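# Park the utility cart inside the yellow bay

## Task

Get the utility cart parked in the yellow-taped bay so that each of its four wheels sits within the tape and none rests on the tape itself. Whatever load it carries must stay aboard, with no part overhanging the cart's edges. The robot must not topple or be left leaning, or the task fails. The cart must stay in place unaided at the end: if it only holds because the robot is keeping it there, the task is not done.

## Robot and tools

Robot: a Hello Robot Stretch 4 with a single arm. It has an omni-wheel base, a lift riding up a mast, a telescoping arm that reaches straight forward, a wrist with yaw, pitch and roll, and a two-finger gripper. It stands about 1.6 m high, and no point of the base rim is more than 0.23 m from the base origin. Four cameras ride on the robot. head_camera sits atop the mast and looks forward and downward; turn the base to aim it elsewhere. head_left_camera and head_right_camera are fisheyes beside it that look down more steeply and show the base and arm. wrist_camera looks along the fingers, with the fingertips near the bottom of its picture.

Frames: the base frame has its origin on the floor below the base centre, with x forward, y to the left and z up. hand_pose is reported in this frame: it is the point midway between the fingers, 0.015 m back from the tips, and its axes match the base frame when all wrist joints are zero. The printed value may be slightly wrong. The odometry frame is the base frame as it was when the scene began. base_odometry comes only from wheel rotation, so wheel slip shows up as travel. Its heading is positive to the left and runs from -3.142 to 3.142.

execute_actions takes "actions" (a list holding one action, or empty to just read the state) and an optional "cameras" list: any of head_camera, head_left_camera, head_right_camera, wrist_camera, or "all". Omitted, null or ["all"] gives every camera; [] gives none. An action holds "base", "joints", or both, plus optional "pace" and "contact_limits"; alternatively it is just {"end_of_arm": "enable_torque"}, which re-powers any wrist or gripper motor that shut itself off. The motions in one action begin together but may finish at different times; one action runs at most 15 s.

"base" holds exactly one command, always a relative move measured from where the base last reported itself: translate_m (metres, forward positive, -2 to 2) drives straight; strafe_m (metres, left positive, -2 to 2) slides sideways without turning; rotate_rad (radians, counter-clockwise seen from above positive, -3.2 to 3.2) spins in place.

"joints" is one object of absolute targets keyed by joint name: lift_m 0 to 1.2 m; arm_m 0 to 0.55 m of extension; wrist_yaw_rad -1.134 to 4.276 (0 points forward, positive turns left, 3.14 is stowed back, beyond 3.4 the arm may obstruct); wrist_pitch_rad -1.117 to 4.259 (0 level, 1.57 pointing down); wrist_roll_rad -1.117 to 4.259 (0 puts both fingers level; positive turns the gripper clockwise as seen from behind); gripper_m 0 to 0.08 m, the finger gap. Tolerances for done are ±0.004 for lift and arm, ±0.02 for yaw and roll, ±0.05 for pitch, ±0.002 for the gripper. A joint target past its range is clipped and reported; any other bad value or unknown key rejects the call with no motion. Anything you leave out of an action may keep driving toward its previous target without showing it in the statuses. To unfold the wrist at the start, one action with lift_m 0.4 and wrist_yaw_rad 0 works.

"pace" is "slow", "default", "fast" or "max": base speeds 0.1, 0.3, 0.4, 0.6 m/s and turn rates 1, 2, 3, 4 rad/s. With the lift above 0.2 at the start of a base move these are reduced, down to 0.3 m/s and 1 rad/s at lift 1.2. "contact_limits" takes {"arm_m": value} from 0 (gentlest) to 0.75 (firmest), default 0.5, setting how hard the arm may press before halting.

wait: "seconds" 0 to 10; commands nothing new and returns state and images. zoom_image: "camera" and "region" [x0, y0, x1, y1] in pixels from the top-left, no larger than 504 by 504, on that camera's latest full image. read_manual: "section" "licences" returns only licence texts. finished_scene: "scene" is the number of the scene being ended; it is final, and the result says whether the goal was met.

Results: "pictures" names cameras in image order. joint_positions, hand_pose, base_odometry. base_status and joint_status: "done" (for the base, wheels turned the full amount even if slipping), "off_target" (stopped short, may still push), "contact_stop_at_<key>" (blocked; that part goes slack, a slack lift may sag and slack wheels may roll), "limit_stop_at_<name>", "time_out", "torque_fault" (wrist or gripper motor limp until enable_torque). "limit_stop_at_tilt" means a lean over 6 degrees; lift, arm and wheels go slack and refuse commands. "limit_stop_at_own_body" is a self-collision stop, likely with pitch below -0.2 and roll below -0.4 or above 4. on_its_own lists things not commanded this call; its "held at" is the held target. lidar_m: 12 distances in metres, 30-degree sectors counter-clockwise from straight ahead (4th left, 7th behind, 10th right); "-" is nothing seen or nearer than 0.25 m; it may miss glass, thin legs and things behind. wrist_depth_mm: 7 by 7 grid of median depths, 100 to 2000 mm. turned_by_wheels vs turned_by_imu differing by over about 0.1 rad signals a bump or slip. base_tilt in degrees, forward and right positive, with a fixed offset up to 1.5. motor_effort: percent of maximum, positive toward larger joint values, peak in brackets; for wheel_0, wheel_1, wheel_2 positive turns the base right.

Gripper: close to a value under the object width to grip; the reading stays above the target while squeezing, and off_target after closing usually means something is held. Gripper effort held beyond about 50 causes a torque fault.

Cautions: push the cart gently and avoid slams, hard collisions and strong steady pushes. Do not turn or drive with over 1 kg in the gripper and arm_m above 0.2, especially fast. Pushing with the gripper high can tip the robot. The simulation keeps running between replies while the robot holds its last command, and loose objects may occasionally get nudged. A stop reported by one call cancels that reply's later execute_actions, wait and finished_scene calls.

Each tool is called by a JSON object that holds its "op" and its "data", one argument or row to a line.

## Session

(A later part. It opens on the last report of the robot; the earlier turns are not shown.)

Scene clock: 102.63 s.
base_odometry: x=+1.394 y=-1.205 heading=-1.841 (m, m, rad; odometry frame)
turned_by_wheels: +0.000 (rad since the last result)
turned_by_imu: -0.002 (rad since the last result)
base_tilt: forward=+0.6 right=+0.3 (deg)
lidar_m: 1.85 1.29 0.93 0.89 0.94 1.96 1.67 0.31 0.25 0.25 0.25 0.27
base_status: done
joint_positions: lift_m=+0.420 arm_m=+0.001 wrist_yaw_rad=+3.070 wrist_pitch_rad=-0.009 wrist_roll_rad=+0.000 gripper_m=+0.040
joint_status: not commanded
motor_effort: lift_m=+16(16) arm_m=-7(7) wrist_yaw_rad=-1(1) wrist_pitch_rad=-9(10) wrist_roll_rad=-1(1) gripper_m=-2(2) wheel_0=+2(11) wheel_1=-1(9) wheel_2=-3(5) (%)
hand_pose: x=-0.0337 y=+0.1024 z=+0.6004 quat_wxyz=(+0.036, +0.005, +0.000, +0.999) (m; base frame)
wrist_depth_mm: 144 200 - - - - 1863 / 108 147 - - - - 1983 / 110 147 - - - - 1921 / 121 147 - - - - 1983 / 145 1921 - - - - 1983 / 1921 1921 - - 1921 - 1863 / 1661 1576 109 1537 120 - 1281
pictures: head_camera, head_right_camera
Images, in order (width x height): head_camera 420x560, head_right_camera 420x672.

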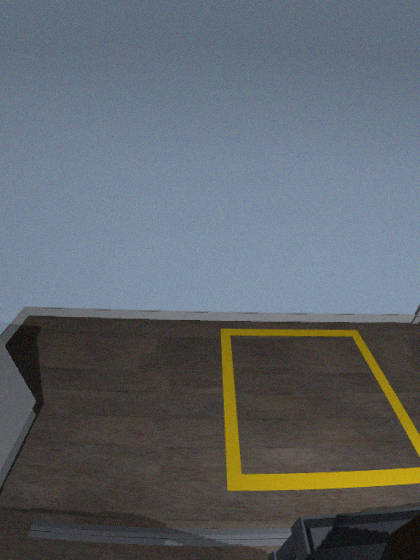

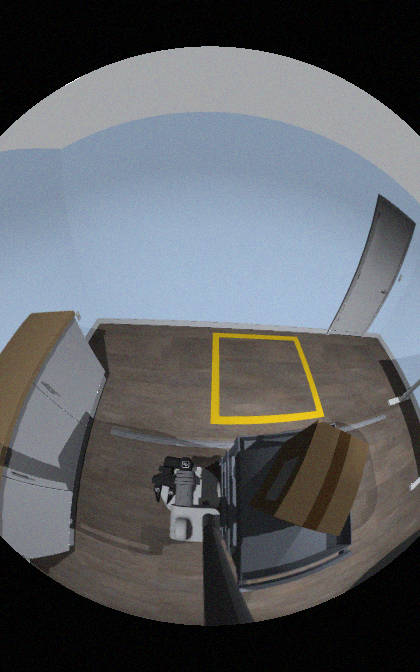

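Works.

{"op": "execute_actions", "data": {
  "actions": [
    {"base":{"strafe_m":-0.17},"pace":"slow"}
  ],
  "cameras": ["head_right_camera"]
}}

{"op": "execute_actions", "data": {
  "actions": [
    {"base":{"strafe_m":0.05},"pace":"fast"}
  ],
  "cameras": []
}}

{"op": "execute_actions", "data": {
  "actions": [
    {"base":{"translate_m":-0.72},"pace":"fast"}
  ],
  "cameras": ["head_camera"]
}}

{"op": "execute_actions", "data": {
  "actions": [
    {"base":{"strafe_m":-0.48},"pace":"fast"}
  ],
  "cameras": ["head_camera","head_right_camera","head_left_camera"]
}}

Scene clock: 110.33 s.
base_odometry: x=+1.230 y=-1.160 heading=-1.841 (m, m, rad; odometry frame)
turned_by_wheels: +0.000 (rad since the last result)
turned_by_imu: -0.003 (rad since the last result)
base_tilt: forward=+0.5 right=+0.2 (deg)
lidar_m: 1.84 1.94 1.08 1.06 1.10 1.97 1.62 0.29 0.25 0.25 0.25 0.28
base_status: done
joint_positions: lift_m=+0.420 arm_m=+0.001 wrist_yaw_rad=+3.070 wrist_pitch_rad=-0.009 wrist_roll_rad=+0.000 gripper_m=+0.040
joint_status: not commanded
motor_effort: lift_m=+17(17) arm_m=-7(7) wrist_yaw_rad=+0(1) wrist_pitch_rad=-11(10) wrist_roll_rad=-1(1) gripper_m=-2(1) wheel_0=+3(9) wheel_1=-2(9) wheel_2=-2(2) (%)
hand_pose: x=-0.0337 y=+0.1024 z=+0.6004 quat_wxyz=(+0.036, +0.005, +0.000, +0.999) (m; base frame)
wrist_depth_mm: 144 199 - - - - - / 108 147 - - - - - / 110 146 - - - - - / 121 147 - - - - - / 146 1921 - - - - - / 1756 1983 1808 - 1921 - - / 1537 1576 109 1576 120 - 1430
pictures: head_right_camera
Images, in order (width x height): head_right_camera 420x672.

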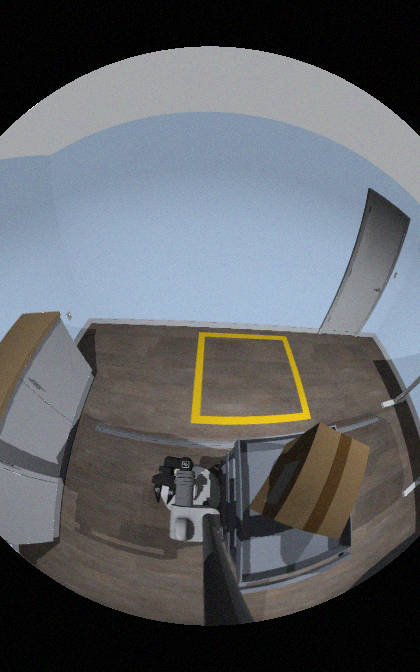

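Scene clock: 111.33 s.
base_odometry: x=+1.279 y=-1.173 heading=-1.840 (m, m, rad; odometry frame)
turned_by_wheels: +0.000 (rad since the last result)
turned_by_imu: +0.000 (rad since the last result)
base_tilt: forward=+0.5 right=+0.3 (deg)
lidar_m: 1.85 1.89 1.06 1.02 1.05 1.97 1.63 0.36 0.26 0.25 0.25 0.38
base_status: done
joint_positions: lift_m=+0.420 arm_m=+0.001 wrist_yaw_rad=+3.070 wrist_pitch_rad=-0.009 wrist_roll_rad=+0.000 gripper_m=+0.040
joint_status: not commanded
motor_effort: lift_m=+16(16) arm_m=-7(7) wrist_yaw_rad=-1(2) wrist_pitch_rad=-9(9) wrist_roll_rad=-1(2) gripper_m=-1(2) wheel_0=+0(10) wheel_1=+1(9) wheel_2=+0(2) (%)
hand_pose: x=-0.0337 y=+0.1024 z=+0.6004 quat_wxyz=(+0.036, +0.005, +0.000, +0.999) (m; base frame)
wrist_depth_mm: 144 199 - - - - - / 108 147 - - - - - / 110 147 - - - - - / 121 147 - - - - - / 146 1921 - - - - - / 1863 1983 1808 - 1983 - 1983 / 1661 1618 109 1576 120 - 1430
pictures: none
No camera images: the call's "cameras" was empty. Leave "cameras" out to get every camera's image.

Scene clock: 114.50 s.
base_odometry: x=+1.471 y=-0.479 heading=-1.840 (m, m, rad; odometry frame)
turned_by_wheels: +0.000 (rad since the last result)
turned_by_imu: +0.000 (rad since the last result)
base_tilt: forward=+0.5 right=+0.2 (deg)
lidar_m: 0.99 1.45 1.04 1.00 1.63 1.24 1.13 0.93 1.28 2.30 0.45 0.40
base_status: done
joint_positions: lift_m=+0.420 arm_m=+0.001 wrist_yaw_rad=+3.070 wrist_pitch_rad=-0.009 wrist_roll_rad=+0.000 gripper_m=+0.040
joint_status: not commanded
motor_effort: lift_m=+16(16) arm_m=-7(7) wrist_yaw_rad=-1(1) wrist_pitch_rad=-9(10) wrist_roll_rad=-2(1) gripper_m=-2(2) wheel_0=+2(6) wheel_1=+0(8) wheel_2=-1(13) (%)
hand_pose: x=-0.0337 y=+0.1024 z=+0.6004 quat_wxyz=(+0.036, +0.005, +0.000, +0.999) (m; base frame)
wrist_depth_mm: 145 199 1308 1336 1336 1366 1397 / 108 147 1281 1336 1366 1397 1366 / 110 146 1336 1336 1366 1366 1366 / 121 147 1336 1308 1336 1397 1397 / 146 1138 1308 1366 1336 1366 1430 / 1229 1205 1281 1308 1397 1397 1397 / 1229 991 109 1308 121 - 1397
pictures: head_camera
Images, in order (width x height): head_camera 420x560.

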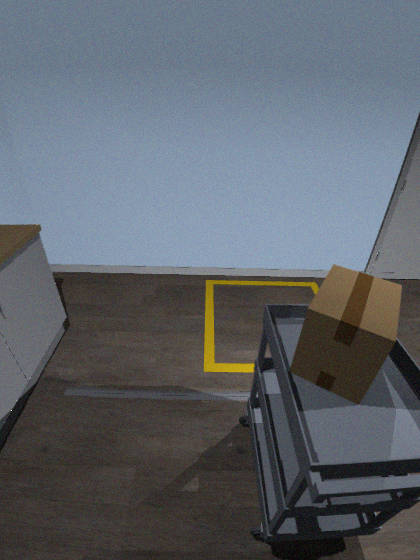

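Scene clock: 116.93 s.
base_odometry: x=+1.008 y=-0.351 heading=-1.840 (m, m, rad; odometry frame)
turned_by_wheels: +0.000 (rad since the last result)
turned_by_imu: -0.001 (rad since the last result)
base_tilt: forward=+0.5 right=+0.3 (deg)
lidar_m: 0.30 0.31 1.53 1.48 1.63 1.24 0.87 0.92 1.73 1.81 1.92 0.31
base_status: done
joint_positions: lift_m=+0.420 arm_m=+0.001 wrist_yaw_rad=+3.070 wrist_pitch_rad=-0.009 wrist_roll_rad=+0.000 gripper_m=+0.040
joint_status: not commanded
motor_effort: lift_m=+17(17) arm_m=-7(7) wrist_yaw_rad=-1(1) wrist_pitch_rad=-8(11) wrist_roll_rad=-2(1) gripper_m=-2(2) wheel_0=+0(11) wheel_1=+0(11) wheel_2=-1(4) (%)
hand_pose: x=-0.0337 y=+0.1024 z=+0.6003 quat_wxyz=(+0.036, +0.005, +0.000, +0.999) (m; base frame)
wrist_depth_mm: 145 198 1308 1308 1366 1397 1430 / 108 147 1229 1336 1366 1397 1397 / 110 146 1255 1366 1366 1397 1397 / 121 147 1255 1255 1336 1430 1464 / 145 1255 1255 1281 1397 1366 1397 / 1138 1229 1281 1255 1366 1397 1397 / 1138 1255 109 1281 120 - 1397
pictures: head_camera, head_left_camera, head_right_camera
Images, in order (width x height): head_camera 420x560, head_left_camera 420x672, head_right_camera 420x672.

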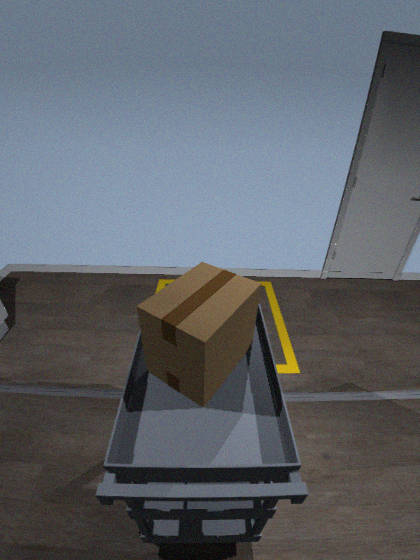

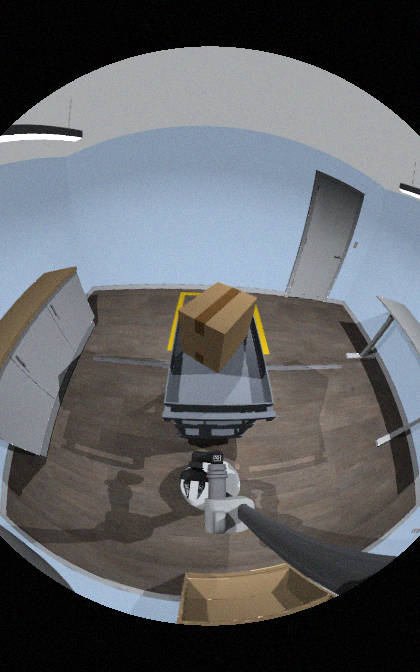

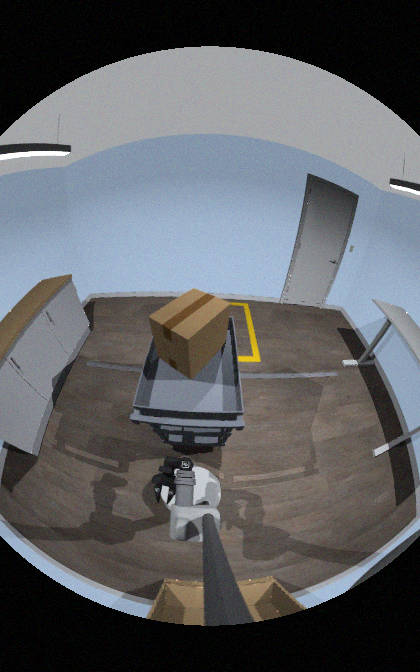

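{"op": "execute_actions", "data": {
  "actions": [
    {"base":{"strafe_m":0.025},"pace":"fast"}
  ],
  "cameras": []
}}

{"op": "execute_actions", "data": {
  "actions": [
    {"base":{"translate_m":0.18}}
  ],
  "cameras": ["head_right_camera"]
}}

{"op": "execute_actions", "data": {
  "actions": [
    {"base":{"translate_m":0.38}}
  ],
  "cameras": ["head_camera","head_right_camera","head_left_camera"]
}}

Scene clock: 121.70 s.
base_odometry: x=+1.032 y=-0.358 heading=-1.840 (m, m, rad; odometry frame)
turned_by_wheels: +0.000 (rad since the last result)
turned_by_imu: -0.001 (rad since the last result)
base_tilt: forward=+0.5 right=+0.3 (deg)
lidar_m: 0.29 0.31 1.54 1.46 1.60 1.23 0.87 0.93 1.73 1.83 1.95 0.32
base_status: done
joint_positions: lift_m=+0.420 arm_m=+0.001 wrist_yaw_rad=+3.070 wrist_pitch_rad=-0.009 wrist_roll_rad=+0.000 gripper_m=+0.040
joint_status: not commanded
motor_effort: lift_m=+17(17) arm_m=-7(7) wrist_yaw_rad=-1(1) wrist_pitch_rad=-9(9) wrist_roll_rad=+0(1) gripper_m=-1(2) wheel_0=+0(7) wheel_1=+0(10) wheel_2=+0(3) (%)
hand_pose: x=-0.0337 y=+0.1024 z=+0.6003 quat_wxyz=(+0.036, +0.005, +0.000, +0.999) (m; base frame)
wrist_depth_mm: 144 199 1308 1336 1366 1366 1397 / 108 147 1255 1336 1397 1397 1397 / 110 147 1255 1336 1366 1366 1397 / 121 147 1229 1336 1397 1397 1397 / 145 1255 1255 1366 1397 1397 1430 / 1160 1255 1255 1366 1397 1366 1397 / 1182 1255 109 1308 120 - 1430
pictures: none
No camera images: the call's "cameras" was empty. Leave "cameras" out to get every camera's image.

Scene clock: 123.77 s.
base_odometry: x=+0.984 y=-0.531 heading=-1.840 (m, m, rad; odometry frame)
turned_by_wheels: +0.000 (rad since the last result)
turned_by_imu: -0.001 (rad since the last result)
base_tilt: forward=+0.5 right=+0.3 (deg)
lidar_m: 0.25 0.25 0.25 1.46 1.89 1.42 1.04 1.09 1.97 1.85 0.25 0.25
base_status: done
joint_positions: lift_m=+0.420 arm_m=+0.001 wrist_yaw_rad=+3.070 wrist_pitch_rad=-0.009 wrist_roll_rad=+0.000 gripper_m=+0.040
joint_status: not commanded
motor_effort: lift_m=+17(17) arm_m=-7(7) wrist_yaw_rad=-1(1) wrist_pitch_rad=-9(11) wrist_roll_rad=-1(1) gripper_m=-2(2) wheel_0=+1(7) wheel_1=+2(4) wheel_2=-2(10) (%)
hand_pose: x=-0.0337 y=+0.1024 z=+0.6003 quat_wxyz=(+0.036, +0.005, +0.000, +0.999) (m; base frame)
wrist_depth_mm: 145 199 1499 1576 1576 1618 1618 / 108 147 1397 1537 1499 1537 1576 / 110 147 1430 1537 1537 1618 1618 / 121 147 1430 1537 1537 1618 1576 / 145 1397 1430 1499 1537 1576 1661 / 1308 1430 1430 1537 1499 1576 1618 / 1281 1366 109 1464 120 - 1430
pictures: head_right_camera
Images, in order (width x height): head_right_camera 420x672.

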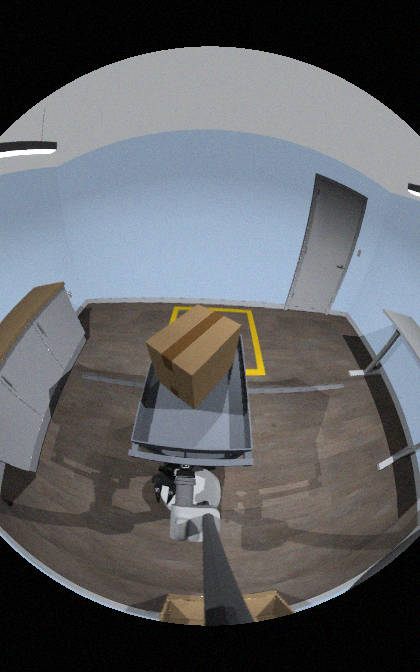

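Scene clock: 126.50 s.
base_odometry: x=+0.883 y=-0.897 heading=-1.840 (m, m, rad; odometry frame)
turned_by_wheels: +0.000 (rad since the last result)
turned_by_imu: +0.001 (rad since the last result)
base_tilt: forward=+0.5 right=+0.3 (deg)
lidar_m: 0.25 0.25 1.53 1.46 1.54 1.81 1.44 1.53 1.92 1.86 0.25 0.25
base_status: done
joint_positions: lift_m=+0.420 arm_m=+0.001 wrist_yaw_rad=+3.070 wrist_pitch_rad=-0.009 wrist_roll_rad=+0.000 gripper_m=+0.040
joint_status: not commanded
motor_effort: lift_m=+19(19) arm_m=-7(7) wrist_yaw_rad=-1(1) wrist_pitch_rad=-10(8) wrist_roll_rad=+0(1) gripper_m=-2(2) wheel_0=+0(13) wheel_1=+0(12) wheel_2=+1(29) (%)
hand_pose: x=-0.0338 y=+0.1024 z=+0.6001 quat_wxyz=(+0.036, +0.005, +0.000, +0.999) (m; base frame)
wrist_depth_mm: 144 199 1863 1921 1921 1983 - / 108 147 1863 1921 1983 1983 - / 110 147 1808 1983 1921 1983 1983 / 121 148 1863 1983 1921 1921 - / 145 1756 1863 1921 1921 1983 - / 1756 1756 1863 1863 1921 1921 1983 / 1661 1537 109 1537 121 - 1397
pictures: head_camera, head_left_camera, head_right_camera
Images, in order (width x height): head_camera 420x560, head_left_camera 420x672, head_right_camera 420x672.

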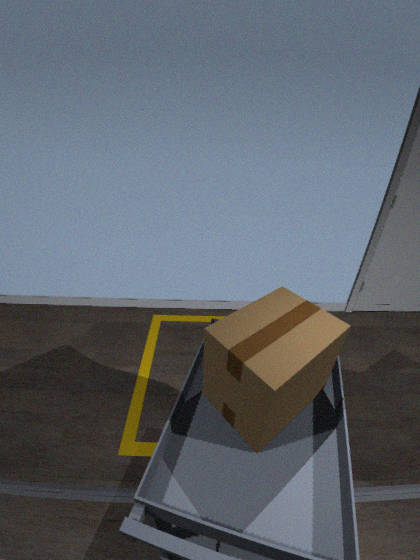

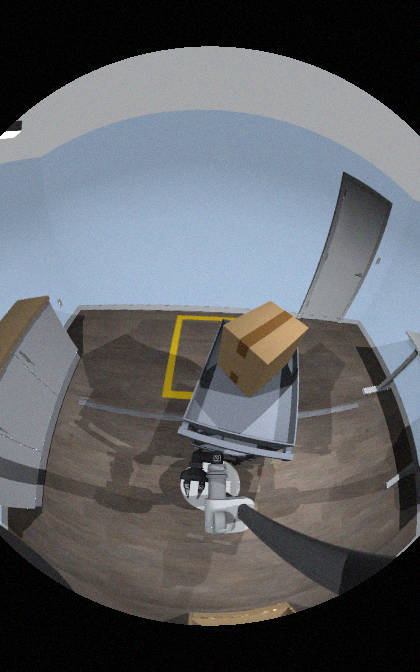

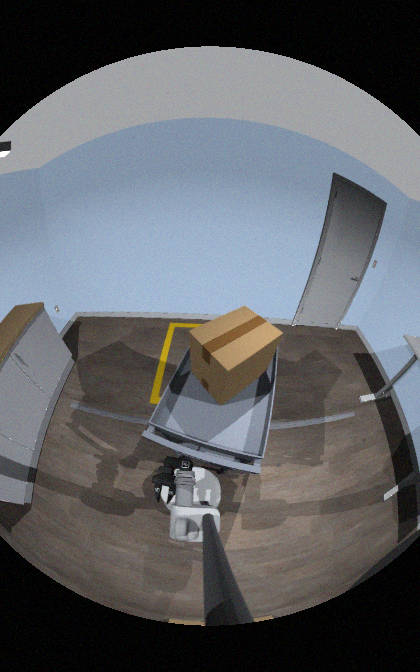

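{"op": "execute_actions", "data": {
  "actions": [
    {"base":{"translate_m":-0.08},"pace":"fast"}
  ],
  "cameras": []
}}

{"op": "execute_actions", "data": {
  "actions": [
    {"base":{"strafe_m":-0.22},"pace":"fast"}
  ],
  "cameras": ["head_right_camera"]
}}

{"op": "execute_actions", "data": {
  "actions": [
    {"base":{"translate_m":0.15},"pace":"slow"}
  ],
  "cameras": ["head_camera","head_right_camera"]
}}

Scene clock: 132.70 s.
base_odometry: x=+0.904 y=-0.820 heading=-1.840 (m, m, rad; odometry frame)
turned_by_wheels: +0.000 (rad since the last result)
turned_by_imu: -0.001 (rad since the last result)
base_tilt: forward=+0.5 right=+0.4 (deg)
lidar_m: 0.26 0.32 1.54 1.46 1.52 1.73 1.35 1.44 1.90 1.86 0.28 0.26
base_status: done
joint_positions: lift_m=+0.420 arm_m=+0.001 wrist_yaw_rad=+3.070 wrist_pitch_rad=-0.009 wrist_roll_rad=+0.000 gripper_m=+0.040
joint_status: not commanded
motor_effort: lift_m=+19(19) arm_m=-7(7) wrist_yaw_rad=-1(1) wrist_pitch_rad=-9(9) wrist_roll_rad=+0(3) gripper_m=-2(2) wheel_0=+0(4) wheel_1=+0(8) wheel_2=-2(11) (%)
hand_pose: x=-0.0338 y=+0.1024 z=+0.6001 quat_wxyz=(+0.036, +0.005, +0.000, +0.999) (m; base frame)
wrist_depth_mm: 144 199 1808 1808 1921 1808 1921 / 108 147 1756 1808 1863 1863 1921 / 110 147 1756 1863 1863 1921 1921 / 121 147 1756 1921 1808 1921 1921 / 146 1756 1756 1808 1921 1921 1863 / 1756 1708 1708 1808 1808 1921 1863 / 1708 1464 109 1499 120 - 1397
pictures: none
No camera images: the call's "cameras" was empty. Leave "cameras" out to get every camera's image.

Scene clock: 134.43 s.
base_odometry: x=+0.692 y=-0.762 heading=-1.840 (m, m, rad; odometry frame)
turned_by_wheels: +0.000 (rad since the last result)
turned_by_imu: -0.001 (rad since the last result)
base_tilt: forward=+0.6 right=+0.3 (deg)
lidar_m: 0.25 0.25 0.42 1.68 1.76 1.40 1.35 1.45 1.71 1.63 1.74 0.25
base_status: done
joint_positions: lift_m=+0.420 arm_m=+0.001 wrist_yaw_rad=+3.070 wrist_pitch_rad=-0.009 wrist_roll_rad=+0.000 gripper_m=+0.040
joint_status: not commanded
motor_effort: lift_m=+19(19) arm_m=-7(7) wrist_yaw_rad=-1(1) wrist_pitch_rad=-9(9) wrist_roll_rad=-1(2) gripper_m=-2(2) wheel_0=-1(10) wheel_1=+1(13) wheel_2=+0(3) (%)
hand_pose: x=-0.0338 y=+0.1024 z=+0.6001 quat_wxyz=(+0.036, +0.005, +0.000, +0.999) (m; base frame)
wrist_depth_mm: 144 198 1756 1921 1863 1921 1983 / 108 147 1708 1808 1808 1921 1921 / 110 147 1808 1756 1863 1808 1983 / 121 147 1756 1808 1921 1921 1983 / 145 1708 1708 1756 1921 1921 1921 / 1756 1808 1756 1808 1863 1921 1983 / 1708 1576 109 1499 120 - 1430
pictures: head_right_camera
Images, in order (width x height): head_right_camera 420x672.

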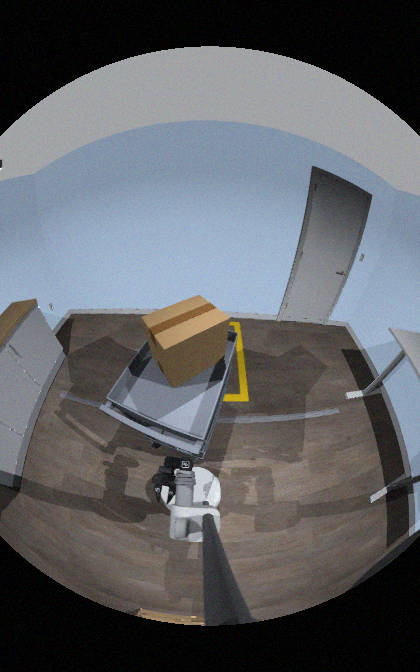

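Scene clock: 137.20 s.
base_odometry: x=+0.652 y=-0.906 heading=-1.841 (m, m, rad; odometry frame)
turned_by_wheels: +0.000 (rad since the last result)
turned_by_imu: -0.001 (rad since the last result)
base_tilt: forward=+0.5 right=+0.2 (deg)
lidar_m: 0.25 0.25 0.31 1.68 1.75 1.91 1.51 1.59 1.70 1.63 1.73 0.25
base_status: done
joint_positions: lift_m=+0.420 arm_m=+0.001 wrist_yaw_rad=+3.070 wrist_pitch_rad=-0.009 wrist_roll_rad=+0.000 gripper_m=+0.040
joint_status: not commanded
motor_effort: lift_m=+19(19) arm_m=-7(7) wrist_yaw_rad=-1(1) wrist_pitch_rad=-8(8) wrist_roll_rad=-3(2) gripper_m=-2(2) wheel_0=+4(7) wheel_1=+6(16) wheel_2=-13(26) (%)
hand_pose: x=-0.0338 y=+0.1024 z=+0.6001 quat_wxyz=(+0.036, +0.005, +0.000, +0.999) (m; base frame)
wrist_depth_mm: 144 199 1921 1983 1983 - - / 108 147 1921 - - - - / 110 146 1863 1983 - - - / 121 147 1921 1921 1983 - - / 146 1863 1921 1863 - - - / 1863 1921 1863 1921 1983 1983 - / 1661 1618 109 1537 121 - 1430
pictures: head_camera, head_right_camera
Images, in order (width x height): head_camera 420x560, head_right_camera 420x672.

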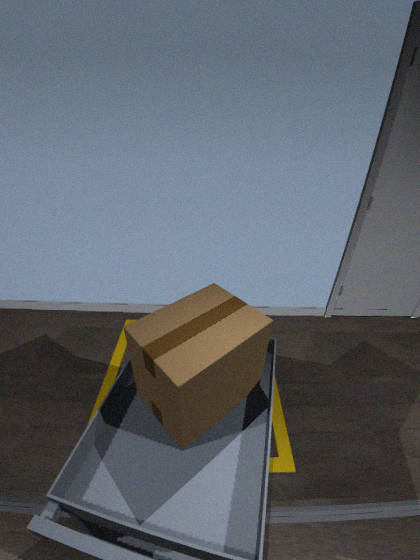

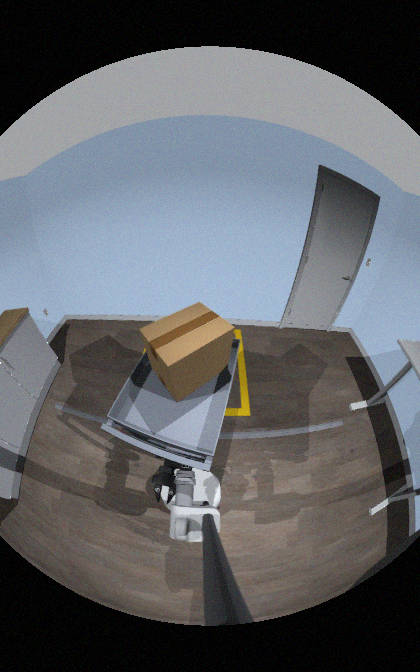

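{"op": "execute_actions", "data": {
  "actions": [
    {"base":{"translate_m":0.16},"pace":"slow"}
  ],
  "cameras": ["head_camera","head_right_camera"]
}}

Scene clock: 142.70 s.
base_odometry: x=+0.609 y=-1.059 heading=-1.841 (m, m, rad; odometry frame)
turned_by_wheels: +0.000 (rad since the last result)
turned_by_imu: -0.003 (rad since the last result)
base_tilt: forward=+0.5 right=+0.3 (deg)
lidar_m: 0.25 0.25 0.28 1.70 1.76 2.06 1.67 2.08 1.71 1.63 1.74 0.25
base_status: done
joint_positions: lift_m=+0.420 arm_m=+0.001 wrist_yaw_rad=+3.070 wrist_pitch_rad=-0.009 wrist_roll_rad=+0.000 gripper_m=+0.040
joint_status: not commanded
motor_effort: lift_m=+19(19) arm_m=-7(7) wrist_yaw_rad=-2(1) wrist_pitch_rad=-9(10) wrist_roll_rad=+0(2) gripper_m=-1(2) wheel_0=+3(6) wheel_1=+6(8) wheel_2=-14(18) (%)
hand_pose: x=-0.0338 y=+0.1024 z=+0.6001 quat_wxyz=(+0.036, +0.005, +0.000, +0.999) (m; base frame)
wrist_depth_mm: 144 198 - - - - - / 108 147 - - - - - / 110 147 1756 - - - - / 121 147 - - - - - / 146 - - - - - - / - - 1921 1983 1921 - - / 1661 1618 109 1537 120 - 1397
pictures: head_camera, head_right_camera
Images, in order (width x height): head_camera 420x560, head_right_camera 420x672.

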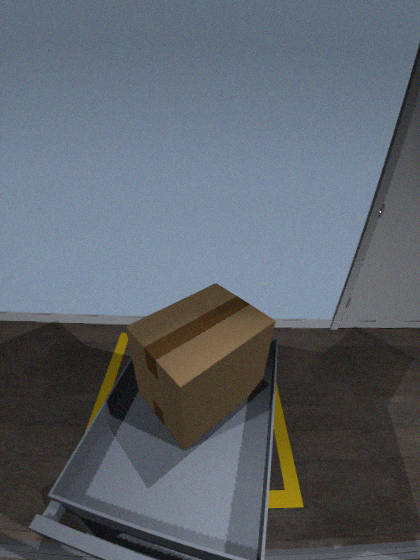

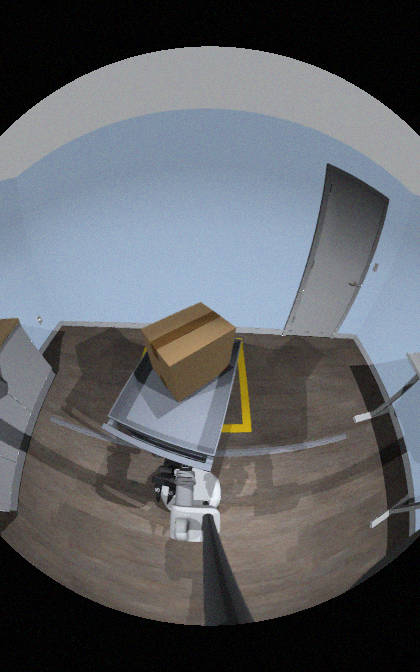

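{"op": "execute_actions", "data": {
  "actions": [
    {"base":{"translate_m":0.12},"pace":"slow"}
  ],
  "cameras": ["head_camera","head_right_camera"]
}}

Scene clock: 147.80 s.
base_odometry: x=+0.578 y=-1.174 heading=-1.841 (m, m, rad; odometry frame)
turned_by_wheels: +0.000 (rad since the last result)
turned_by_imu: -0.071 (rad since the last result)
base_tilt: forward=+0.4 right=+0.3 (deg)
lidar_m: 0.25 0.25 0.25 1.69 1.71 2.18 1.74 1.82 1.76 1.64 1.71 0.25
base_status: done
joint_positions: lift_m=+0.420 arm_m=+0.001 wrist_yaw_rad=+3.070 wrist_pitch_rad=-0.009 wrist_roll_rad=+0.000 gripper_m=+0.040
joint_status: not commanded
motor_effort: lift_m=+19(19) arm_m=-7(7) wrist_yaw_rad=-1(1) wrist_pitch_rad=-8(11) wrist_roll_rad=-2(0) gripper_m=-2(2) wheel_0=+15(15) wheel_1=+15(18) wheel_2=-31(31) (%)
hand_pose: x=-0.0338 y=+0.1024 z=+0.6001 quat_wxyz=(+0.036, +0.005, +0.000, +0.999) (m; base frame)
wrist_depth_mm: 145 199 - - - - - / 108 147 - - - - - / 110 147 1808 - - - - / 121 147 - - - - - / 145 - - - - - - / - - 1921 - 1921 - - / 1661 1576 109 1537 120 - 1430
pictures: head_camera, head_right_camera
Images, in order (width x height): head_camera 420x560, head_right_camera 420x672.

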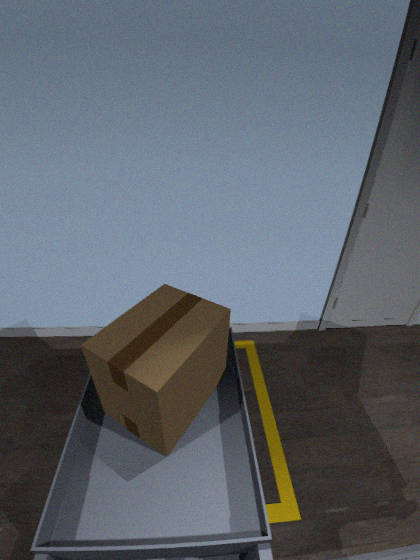

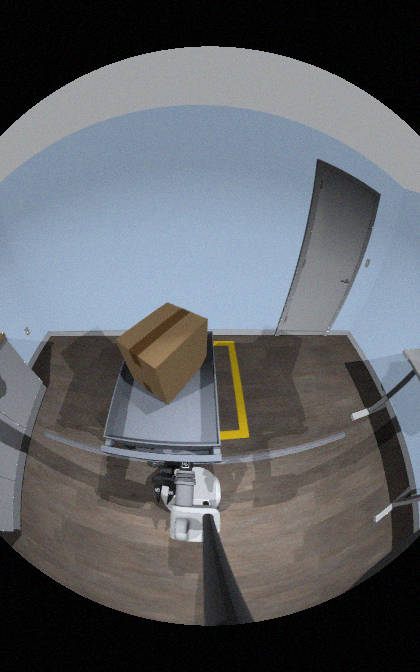

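{"op": "execute_actions", "data": {
  "actions": [
    {"base":{"translate_m":-0.33},"pace":"fast"}
  ],
  "cameras": []
}}

{"op": "execute_actions", "data": {
  "actions": [
    {"base":{"rotate_rad":0.06},"joints":{"lift_m":0.679,"wrist_yaw_rad":0,"gripper_m":0.08},"pace":"fast"}
  ],
  "cameras": []
}}

{"op": "execute_actions", "data": {
  "actions": [
    {"base":{"strafe_m":0.16},"joints":{"wrist_roll_rad":1.545},"pace":"fast"}
  ],
  "cameras": ["head_camera","wrist_camera"]
}}

Scene clock: 155.17 s.
base_odometry: x=+0.666 y=-0.856 heading=-1.841 (m, m, rad; odometry frame)
turned_by_wheels: +0.000 (rad since the last result)
turned_by_imu: -0.001 (rad since the last result)
base_tilt: forward=+0.5 right=+0.3 (deg)
lidar_m: 0.43 0.46 1.77 1.64 1.69 1.84 1.44 1.49 1.77 1.66 1.72 2.14
base_status: done
joint_positions: lift_m=+0.420 arm_m=+0.001 wrist_yaw_rad=+3.070 wrist_pitch_rad=-0.009 wrist_roll_rad=+0.000 gripper_m=+0.040
joint_status: not commanded
motor_effort: lift_m=+19(19) arm_m=-7(7) wrist_yaw_rad=-1(1) wrist_pitch_rad=-10(11) wrist_roll_rad=-1(2) gripper_m=-2(2) wheel_0=+1(15) wheel_1=+1(14) wheel_2=-1(29) (%)
hand_pose: x=-0.0338 y=+0.1024 z=+0.6001 quat_wxyz=(+0.036, +0.005, +0.000, +0.999) (m; base frame)
wrist_depth_mm: 145 198 1921 1921 1983 - - / 108 147 1863 1983 - - - / 110 146 1808 1863 1983 - - / 121 147 1863 1863 1921 - - / 145 1756 1808 1921 1983 - - / 1756 1808 1756 1863 1983 - - / 1708 1537 109 1537 121 - 1430
pictures: none
No camera images: the call's "cameras" was empty. Leave "cameras" out to get every camera's image.

Scene clock: 157.50 s.
base_odometry: x=+0.666 y=-0.856 heading=-1.781 (m, m, rad; odometry frame)
turned_by_wheels: +0.060 (rad since the last result)
turned_by_imu: +0.059 (rad since the last result)
base_tilt: forward=+0.6 right=+0.3 (deg)
lidar_m: 0.44 0.47 1.75 1.65 1.72 1.78 1.41 1.51 1.74 1.67 1.75 0.45
base_status: done
joint_positions: lift_m=+0.679 arm_m=+0.001 wrist_yaw_rad=+0.000 wrist_pitch_rad=-0.009 wrist_roll_rad=+0.000 gripper_m=+0.080
joint_status: all done
motor_effort: lift_m=+22(26) arm_m=-7(7) wrist_yaw_rad=-2(7) wrist_pitch_rad=-10(10) wrist_roll_rad=-2(1) gripper_m=+1(4) wheel_0=+0(4) wheel_1=+2(5) wheel_2=+0(1) (%)
hand_pose: x=+0.3848 y=-0.0873 z=+0.8589 quat_wxyz=(+1.000, +0.000, -0.005, +0.000) (m; base frame)
wrist_depth_mm: 1808 1756 1808 1808 1863 1863 1808 / 1808 1863 597 1921 1983 1808 1808 / 1756 559 530 699 1808 1808 1756 / 1863 569 530 707 1808 1808 1808 / 597 549 496 615 1921 1863 1756 / 226 225 223 223 220 1863 1863 / 287 107 283 281 220 105 -
pictures: none
No camera images: the call's "cameras" was empty. Leave "cameras" out to get every camera's image.

Scene clock: 159.07 s.
base_odometry: x=+0.822 y=-0.889 heading=-1.781 (m, m, rad; odometry frame)
turned_by_wheels: +0.000 (rad since the last result)
turned_by_imu: -0.001 (rad since the last result)
base_tilt: forward=+0.4 right=+0.2 (deg)
lidar_m: 0.45 0.50 1.58 1.49 1.55 1.80 1.41 1.50 1.90 1.82 1.94 0.47
base_status: done
joint_positions: lift_m=+0.679 arm_m=+0.001 wrist_yaw_rad=+0.000 wrist_pitch_rad=-0.009 wrist_roll_rad=+1.545 gripper_m=+0.080
joint_status: all done
motor_effort: lift_m=+22(22) arm_m=-7(7) wrist_yaw_rad=-2(3) wrist_pitch_rad=-9(10) wrist_roll_rad=+1(6) gripper_m=+1(1) wheel_0=+0(10) wheel_1=-1(10) wheel_2=-1(2) (%)
hand_pose: x=+0.3848 y=-0.0874 z=+0.8589 quat_wxyz=(+0.716, +0.698, -0.003, +0.003) (m; base frame)
wrist_depth_mm: 1921 1863 1756 285 285 298 304 / 1808 1863 1808 282 285 1708 517 / 1808 1756 707 287 287 820 559 / 1808 1808 559 287 287 820 564 / 1863 1756 508 289 289 831 569 / 1808 1863 559 289 290 723 564 / 1756 107 634 229 291 105 -
pictures: head_camera, wrist_camera
Images, in order (width x height): head_camera 420x560, wrist_camera 616x392.

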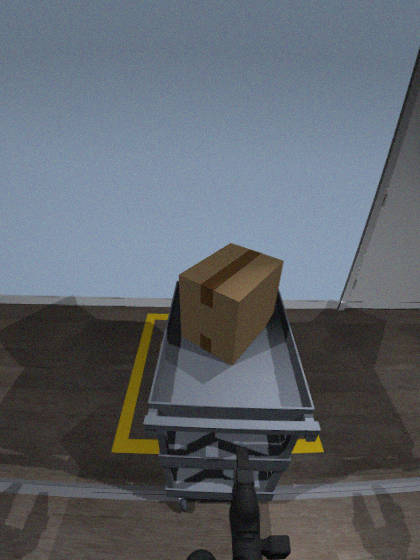

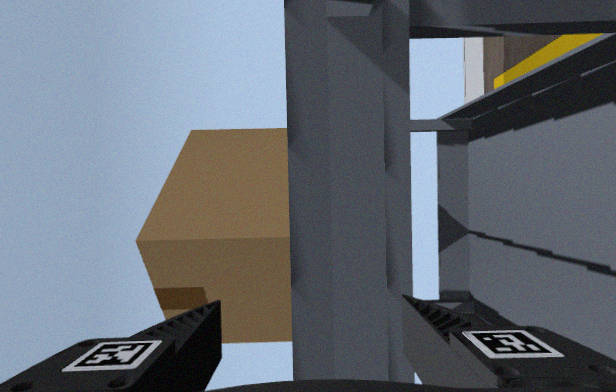

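{"op": "execute_actions", "data": {
  "actions": [
    {"base":{"strafe_m":0.02},"joints":{"arm_m":0.115}}
  ],
  "cameras": []
}}

{"op": "execute_actions", "data": {
  "actions": [
    {"joints":{"gripper_m":0.0195}}
  ],
  "cameras": []
}}

{"op": "execute_actions", "data": {
  "actions": [
    {"base":{"translate_m":0.15},"joints":{"lift_m":0.684},"pace":"slow"}
  ],
  "cameras": ["head_camera","wrist_camera"]
}}

Scene clock: 164.10 s.
base_odometry: x=+0.842 y=-0.893 heading=-1.781 (m, m, rad; odometry frame)
turned_by_wheels: +0.000 (rad since the last result)
turned_by_imu: -0.001 (rad since the last result)
base_tilt: forward=+0.5 right=+0.4 (deg)
lidar_m: 0.46 0.51 1.56 1.48 1.54 1.79 1.40 1.51 1.92 1.86 1.93 0.48
base_status: done
joint_positions: lift_m=+0.679 arm_m=+0.114 wrist_yaw_rad=+0.000 wrist_pitch_rad=-0.009 wrist_roll_rad=+1.545 gripper_m=+0.080
joint_status: all done
motor_effort: lift_m=+22(22) arm_m=+7(5) wrist_yaw_rad=-1(1) wrist_pitch_rad=-9(10) wrist_roll_rad=+1(2) gripper_m=+1(1) wheel_0=+1(8) wheel_1=+1(9) wheel_2=-1(2) (%)
hand_pose: x=+0.4973 y=-0.0874 z=+0.8589 quat_wxyz=(+0.716, +0.698, -0.003, +0.003) (m; base frame)
wrist_depth_mm: 1756 1708 1708 114 173 1499 1160 / 1708 1661 1708 114 174 597 549 / 1708 1756 530 115 175 676 564 / 1756 427 421 115 175 668 569 / 1708 394 394 115 176 676 569 / 1708 445 436 116 177 177 559 / 1708 107 492 116 178 105 -
pictures: none
No camera images: the call's "cameras" was empty. Leave "cameras" out to get every camera's image.

Scene clock: 165.43 s.
base_odometry: x=+0.842 y=-0.893 heading=-1.781 (m, m, rad; odometry frame)
turned_by_wheels: +0.000 (rad since the last result)
turned_by_imu: +0.000 (rad since the last result)
base_tilt: forward=+0.5 right=+0.3 (deg)
lidar_m: 0.47 0.49 1.55 1.47 1.53 1.80 1.41 1.50 1.90 1.84 1.95 0.49
base_status: not commanded
joint_positions: lift_m=+0.679 arm_m=+0.114 wrist_yaw_rad=+0.000 wrist_pitch_rad=-0.009 wrist_roll_rad=+1.547 gripper_m=+0.024
joint_status: gripper_m off_target (ended at +0.024, target +0.019)
motor_effort: lift_m=+22(21) arm_m=+7(7) wrist_yaw_rad=-2(1) wrist_pitch_rad=-9(10) wrist_roll_rad=-4(5) gripper_m=-34(34) wheel_0=+1(1) wheel_1=+0(0) wheel_2=-1(0) (%)
hand_pose: x=+0.4973 y=-0.0874 z=+0.8588 quat_wxyz=(+0.716, +0.698, -0.003, +0.003) (m; base frame)
wrist_depth_mm: 1708 1661 1708 114 174 1499 1138 / 1661 1708 1708 114 175 609 549 / 1708 1756 530 115 175 676 559 / 1708 421 424 115 176 676 564 / 1661 394 397 116 177 668 564 / 1708 459 433 116 177 691 569 / 1708 1661 105 116 104 661 544
pictures: none
No camera images: the call's "cameras" was empty. Leave "cameras" out to get every camera's image.

Scene clock: 168.20 s.
base_odometry: x=+0.811 y=-1.040 heading=-1.781 (m, m, rad; odometry frame)
turned_by_wheels: +0.000 (rad since the last result)
turned_by_imu: +0.005 (rad since the last result)
base_tilt: forward=+0.6 right=+0.3 (deg)
lidar_m: 0.41 0.45 1.54 1.47 1.53 1.96 1.57 1.66 1.92 1.85 1.93 0.48
base_status: done
joint_positions: lift_m=+0.684 arm_m=+0.115 wrist_yaw_rad=-0.002 wrist_pitch_rad=-0.001 wrist_roll_rad=+1.545 gripper_m=+0.024
joint_status: all done
on_its_own: wrist_pitch_rad is at rest, and its effort (-33) is outside its rest range (-23 to +23)
motor_effort: lift_m=+22(19) arm_m=+1(7) wrist_yaw_rad=+5(58) wrist_pitch_rad=-33(39) wrist_roll_rad=+0(6) gripper_m=-34(35) wheel_0=+1(9) wheel_1=+0(6) wheel_2=-3(19) (%)
hand_pose: x=+0.4982 y=-0.0879 z=+0.8621 quat_wxyz=(+0.716, +0.698, -0.001, -0.001) (m; base frame)
wrist_depth_mm: 1499 1576 1537 126 191 1537 1182 / 1537 1537 1537 123 187 1576 512 / 1537 1576 1537 121 183 654 554 / 1537 1537 508 118 180 699 554 / 1499 402 399 116 176 661 554 / 1537 387 387 114 173 661 564 / 1576 415 105 112 104 691 569
pictures: head_camera, wrist_camera
Images, in order (width x height): head_camera 420x560, wrist_camera 616x392.

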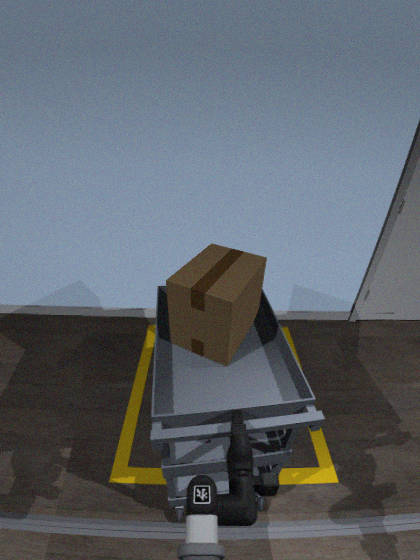

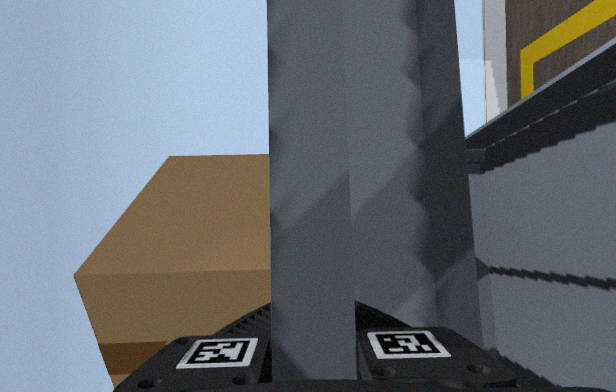

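Crossed. Straighten and finish.

{"op": "execute_actions", "data": {
  "actions": [
    {"base":{"strafe_m":0.07},"joints":{"lift_m":0.679,"arm_m":0.26},"pace":"slow"}
  ],
  "cameras": ["head_camera"]
}}

{"op": "execute_actions", "data": {
  "actions": [
    {"base":{"translate_m":0.18},"pace":"slow"}
  ],
  "cameras": ["head_camera","head_left_camera"]
}}

Scene clock: 174.40 s.
base_odometry: x=+0.879 y=-1.054 heading=-1.781 (m, m, rad; odometry frame)
turned_by_wheels: +0.000 (rad since the last result)
turned_by_imu: -0.003 (rad since the last result)
base_tilt: forward=+0.5 right=+0.3 (deg)
lidar_m: 0.57 1.95 1.46 1.40 1.46 1.97 1.55 1.65 2.00 1.93 2.03 0.63
base_status: done
joint_positions: lift_m=+0.679 arm_m=+0.258 wrist_yaw_rad=+0.002 wrist_pitch_rad=-0.010 wrist_roll_rad=+1.546 gripper_m=+0.023
joint_status: all done
motor_effort: lift_m=+17(21) arm_m=+9(11) wrist_yaw_rad=-6(35) wrist_pitch_rad=-8(32) wrist_roll_rad=-3(1) gripper_m=-33(33) wheel_0=+2(11) wheel_1=+1(8) wheel_2=-2(7) (%)
hand_pose: x=+0.6420 y=-0.0871 z=+0.8595 quat_wxyz=(+0.716, +0.698, -0.003, +0.004) (m; base frame)
wrist_depth_mm: 1430 1430 1430 130 197 1464 1229 / 1397 1397 1397 127 191 1430 820 / 1397 1397 1464 124 187 668 549 / 1366 1397 549 120 181 715 564 / 1397 418 421 117 178 676 569 / 1397 382 377 114 173 691 569 / 1430 410 105 112 104 691 574
pictures: head_camera
Images, in order (width x height): head_camera 420x560.

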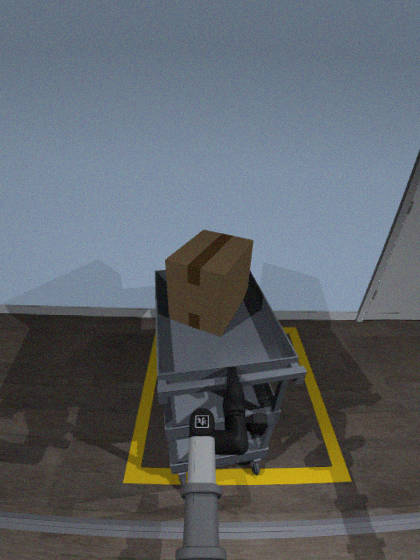

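Scene clock: 177.47 s.
base_odometry: x=+0.842 y=-1.230 heading=-1.780 (m, m, rad; odometry frame)
turned_by_wheels: +0.001 (rad since the last result)
turned_by_imu: +0.000 (rad since the last result)
base_tilt: forward=+0.5 right=+0.2 (deg)
lidar_m: 0.54 0.86 1.47 1.40 1.46 2.15 1.80 1.83 2.01 1.91 2.36 0.65
base_status: done
joint_positions: lift_m=+0.679 arm_m=+0.258 wrist_yaw_rad=+0.002 wrist_pitch_rad=-0.010 wrist_roll_rad=+1.546 gripper_m=+0.023
joint_status: not commanded
motor_effort: lift_m=+16(16) arm_m=+9(9) wrist_yaw_rad=-6(6) wrist_pitch_rad=-7(7) wrist_roll_rad=-2(3) gripper_m=-33(33) wheel_0=+5(7) wheel_1=+2(4) wheel_2=+0(10) (%)
hand_pose: x=+0.6422 y=-0.0870 z=+0.8596 quat_wxyz=(+0.716, +0.698, -0.003, +0.004) (m; base frame)
wrist_depth_mm: 1205 1229 1229 158 232 258 263 / 1205 1205 1229 148 217 1255 1229 / 1255 1255 1229 139 206 1205 508 / 1205 1205 1205 132 195 676 564 / 1229 1205 549 124 185 723 564 / 1229 410 399 118 176 691 564 / 1229 366 105 112 104 707 574
pictures: head_camera, head_left_camera
Images, in order (width x height): head_camera 420x560, head_left_camera 420x672.

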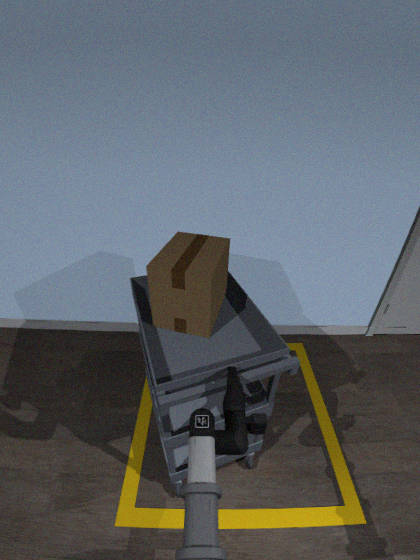

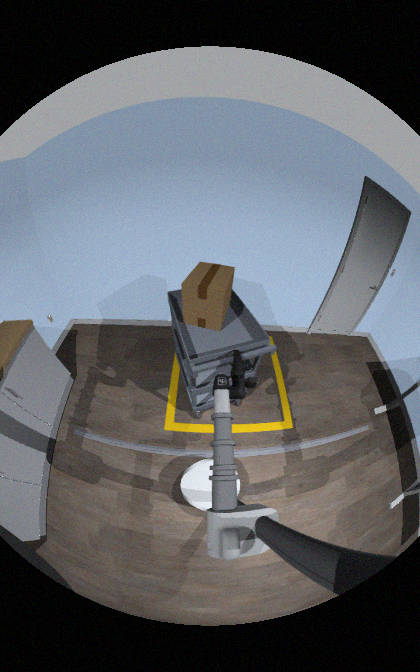

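{"op": "execute_actions", "data": {
  "actions": [
    {"joints":{"gripper_m":0.07}}
  ],
  "cameras": []
}}

{"op": "execute_actions", "data": {
  "actions": [
    {"joints":{"arm_m":0.07},"pace":"fast"}
  ],
  "cameras": []
}}

{"op": "execute_actions", "data": {
  "actions": [
    {"base":{"strafe_m":0.45},"joints":{"gripper_m":0,"lift_m":0.64},"pace":"fast"}
  ],
  "cameras": ["head_camera"]
}}

{"op": "zoom_image", "data": {
  "camera": "head_camera",
  "region": [170,310,420,560]
}}

Scene clock: 185.73 s.
base_odometry: x=+0.842 y=-1.230 heading=-1.781 (m, m, rad; odometry frame)
turned_by_wheels: -0.001 (rad since the last result)
turned_by_imu: -0.002 (rad since the last result)
base_tilt: forward=+0.5 right=+0.3 (deg)
lidar_m: 0.51 0.82 1.47 1.41 1.46 2.13 1.74 1.83 2.01 1.93 2.38 0.63
base_status: not commanded
joint_positions: lift_m=+0.679 arm_m=+0.259 wrist_yaw_rad=+0.000 wrist_pitch_rad=-0.010 wrist_roll_rad=+1.545 gripper_m=+0.070
joint_status: all done
motor_effort: lift_m=+17(16) arm_m=+8(9) wrist_yaw_rad=-3(6) wrist_pitch_rad=-9(9) wrist_roll_rad=-1(1) gripper_m=+1(33) wheel_0=+0(5) wheel_1=+0(2) wheel_2=+0(1) (%)
hand_pose: x=+0.6423 y=-0.0873 z=+0.8595 quat_wxyz=(+0.716, +0.698, -0.003, +0.003) (m; base frame)
wrist_depth_mm: 1229 1205 1229 159 233 254 255 / 1205 1205 1255 149 220 1205 1229 / 1182 1229 1229 141 207 1229 517 / 1205 1255 1205 133 196 707 559 / 1182 1205 554 124 186 715 564 / 1255 415 404 118 174 180 569 / 1205 107 143 114 163 103 -
pictures: none
No camera images: the call's "cameras" was empty. Leave "cameras" out to get every camera's image.

Scene clock: 187.13 s.
base_odometry: x=+0.842 y=-1.230 heading=-1.781 (m, m, rad; odometry frame)
turned_by_wheels: +0.000 (rad since the last result)
turned_by_imu: +0.000 (rad since the last result)
base_tilt: forward=+0.6 right=+0.3 (deg)
lidar_m: 0.54 0.83 1.47 1.41 1.48 2.14 1.77 1.86 1.99 1.93 2.37 0.65
base_status: not commanded
joint_positions: lift_m=+0.679 arm_m=+0.071 wrist_yaw_rad=+0.000 wrist_pitch_rad=-0.009 wrist_roll_rad=+1.545 gripper_m=+0.070
joint_status: all done
motor_effort: lift_m=+16(17) arm_m=-7(8) wrist_yaw_rad=-1(3) wrist_pitch_rad=-9(9) wrist_roll_rad=-2(1) gripper_m=+1(1) wheel_0=+0(0) wheel_1=+0(0) wheel_2=+0(0) (%)
hand_pose: x=+0.4548 y=-0.0875 z=+0.8594 quat_wxyz=(+0.716, +0.698, -0.003, +0.003) (m; base frame)
wrist_depth_mm: 1430 1464 1464 1397 1464 1397 1205 / 1430 1430 1430 415 439 449 439 / 1430 1430 1397 407 1430 1430 554 / 1430 1397 1397 379 1430 768 564 / 1430 1397 691 362 991 831 569 / 1464 1397 554 345 343 778 574 / 1397 107 143 327 244 103 -
pictures: none
No camera images: the call's "cameras" was empty. Leave "cameras" out to get every camera's image.

Scene clock: 189.53 s.
base_odometry: x=+1.282 y=-1.324 heading=-1.781 (m, m, rad; odometry frame)
turned_by_wheels: +0.000 (rad since the last result)
turned_by_imu: -0.001 (rad since the last result)
base_tilt: forward=+0.5 right=+0.3 (deg)
lidar_m: 0.90 1.76 1.00 0.97 1.01 1.36 1.77 1.84 2.46 2.37 0.91 0.62
base_status: done
joint_positions: lift_m=+0.640 arm_m=+0.071 wrist_yaw_rad=+0.000 wrist_pitch_rad=-0.009 wrist_roll_rad=+1.545 gripper_m=+0.000
joint_status: all done
motor_effort: lift_m=+17(21) arm_m=-7(7) wrist_yaw_rad=-1(1) wrist_pitch_rad=-10(10) wrist_roll_rad=-1(0) gripper_m=-1(3) wheel_0=+0(10) wheel_1=+0(9) wheel_2=+0(2) (%)
hand_pose: x=+0.4548 y=-0.0874 z=+0.8203 quat_wxyz=(+0.716, +0.698, -0.003, +0.003) (m; base frame)
wrist_depth_mm: 1397 580 574 330 1397 723 500 / 1430 1397 591 404 1464 723 455 / 1430 1397 621 517 1430 732 842 / 1397 1430 1430 831 1464 854 878 / 1397 1397 1430 1430 1397 1397 1182 / 1430 1430 1397 157 1366 1430 1182 / 1397 1397 109 - - 1430 1205
pictures: head_camera
Images, in order (width x height): head_camera 420x560.

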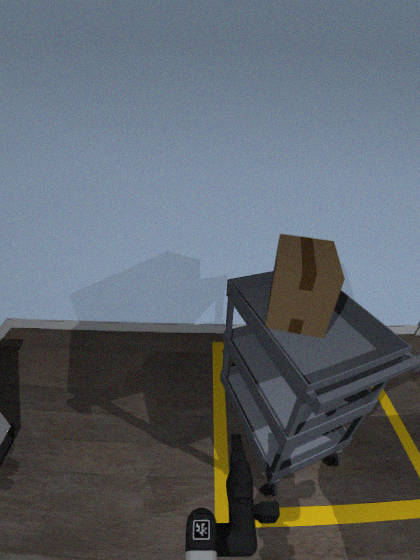

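Region (170, 310, 420, 560) of head_camera's 420x560 image, scaled by 2.016, with more detail than that image has.

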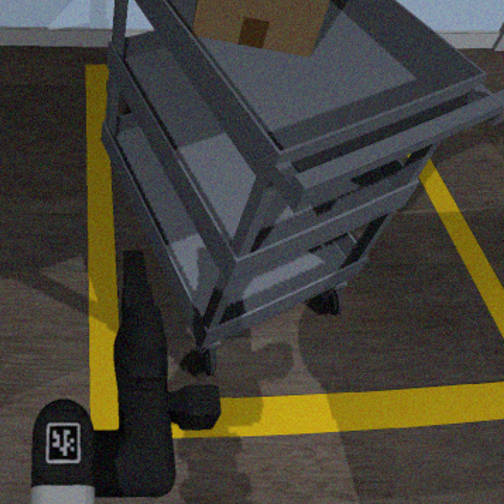

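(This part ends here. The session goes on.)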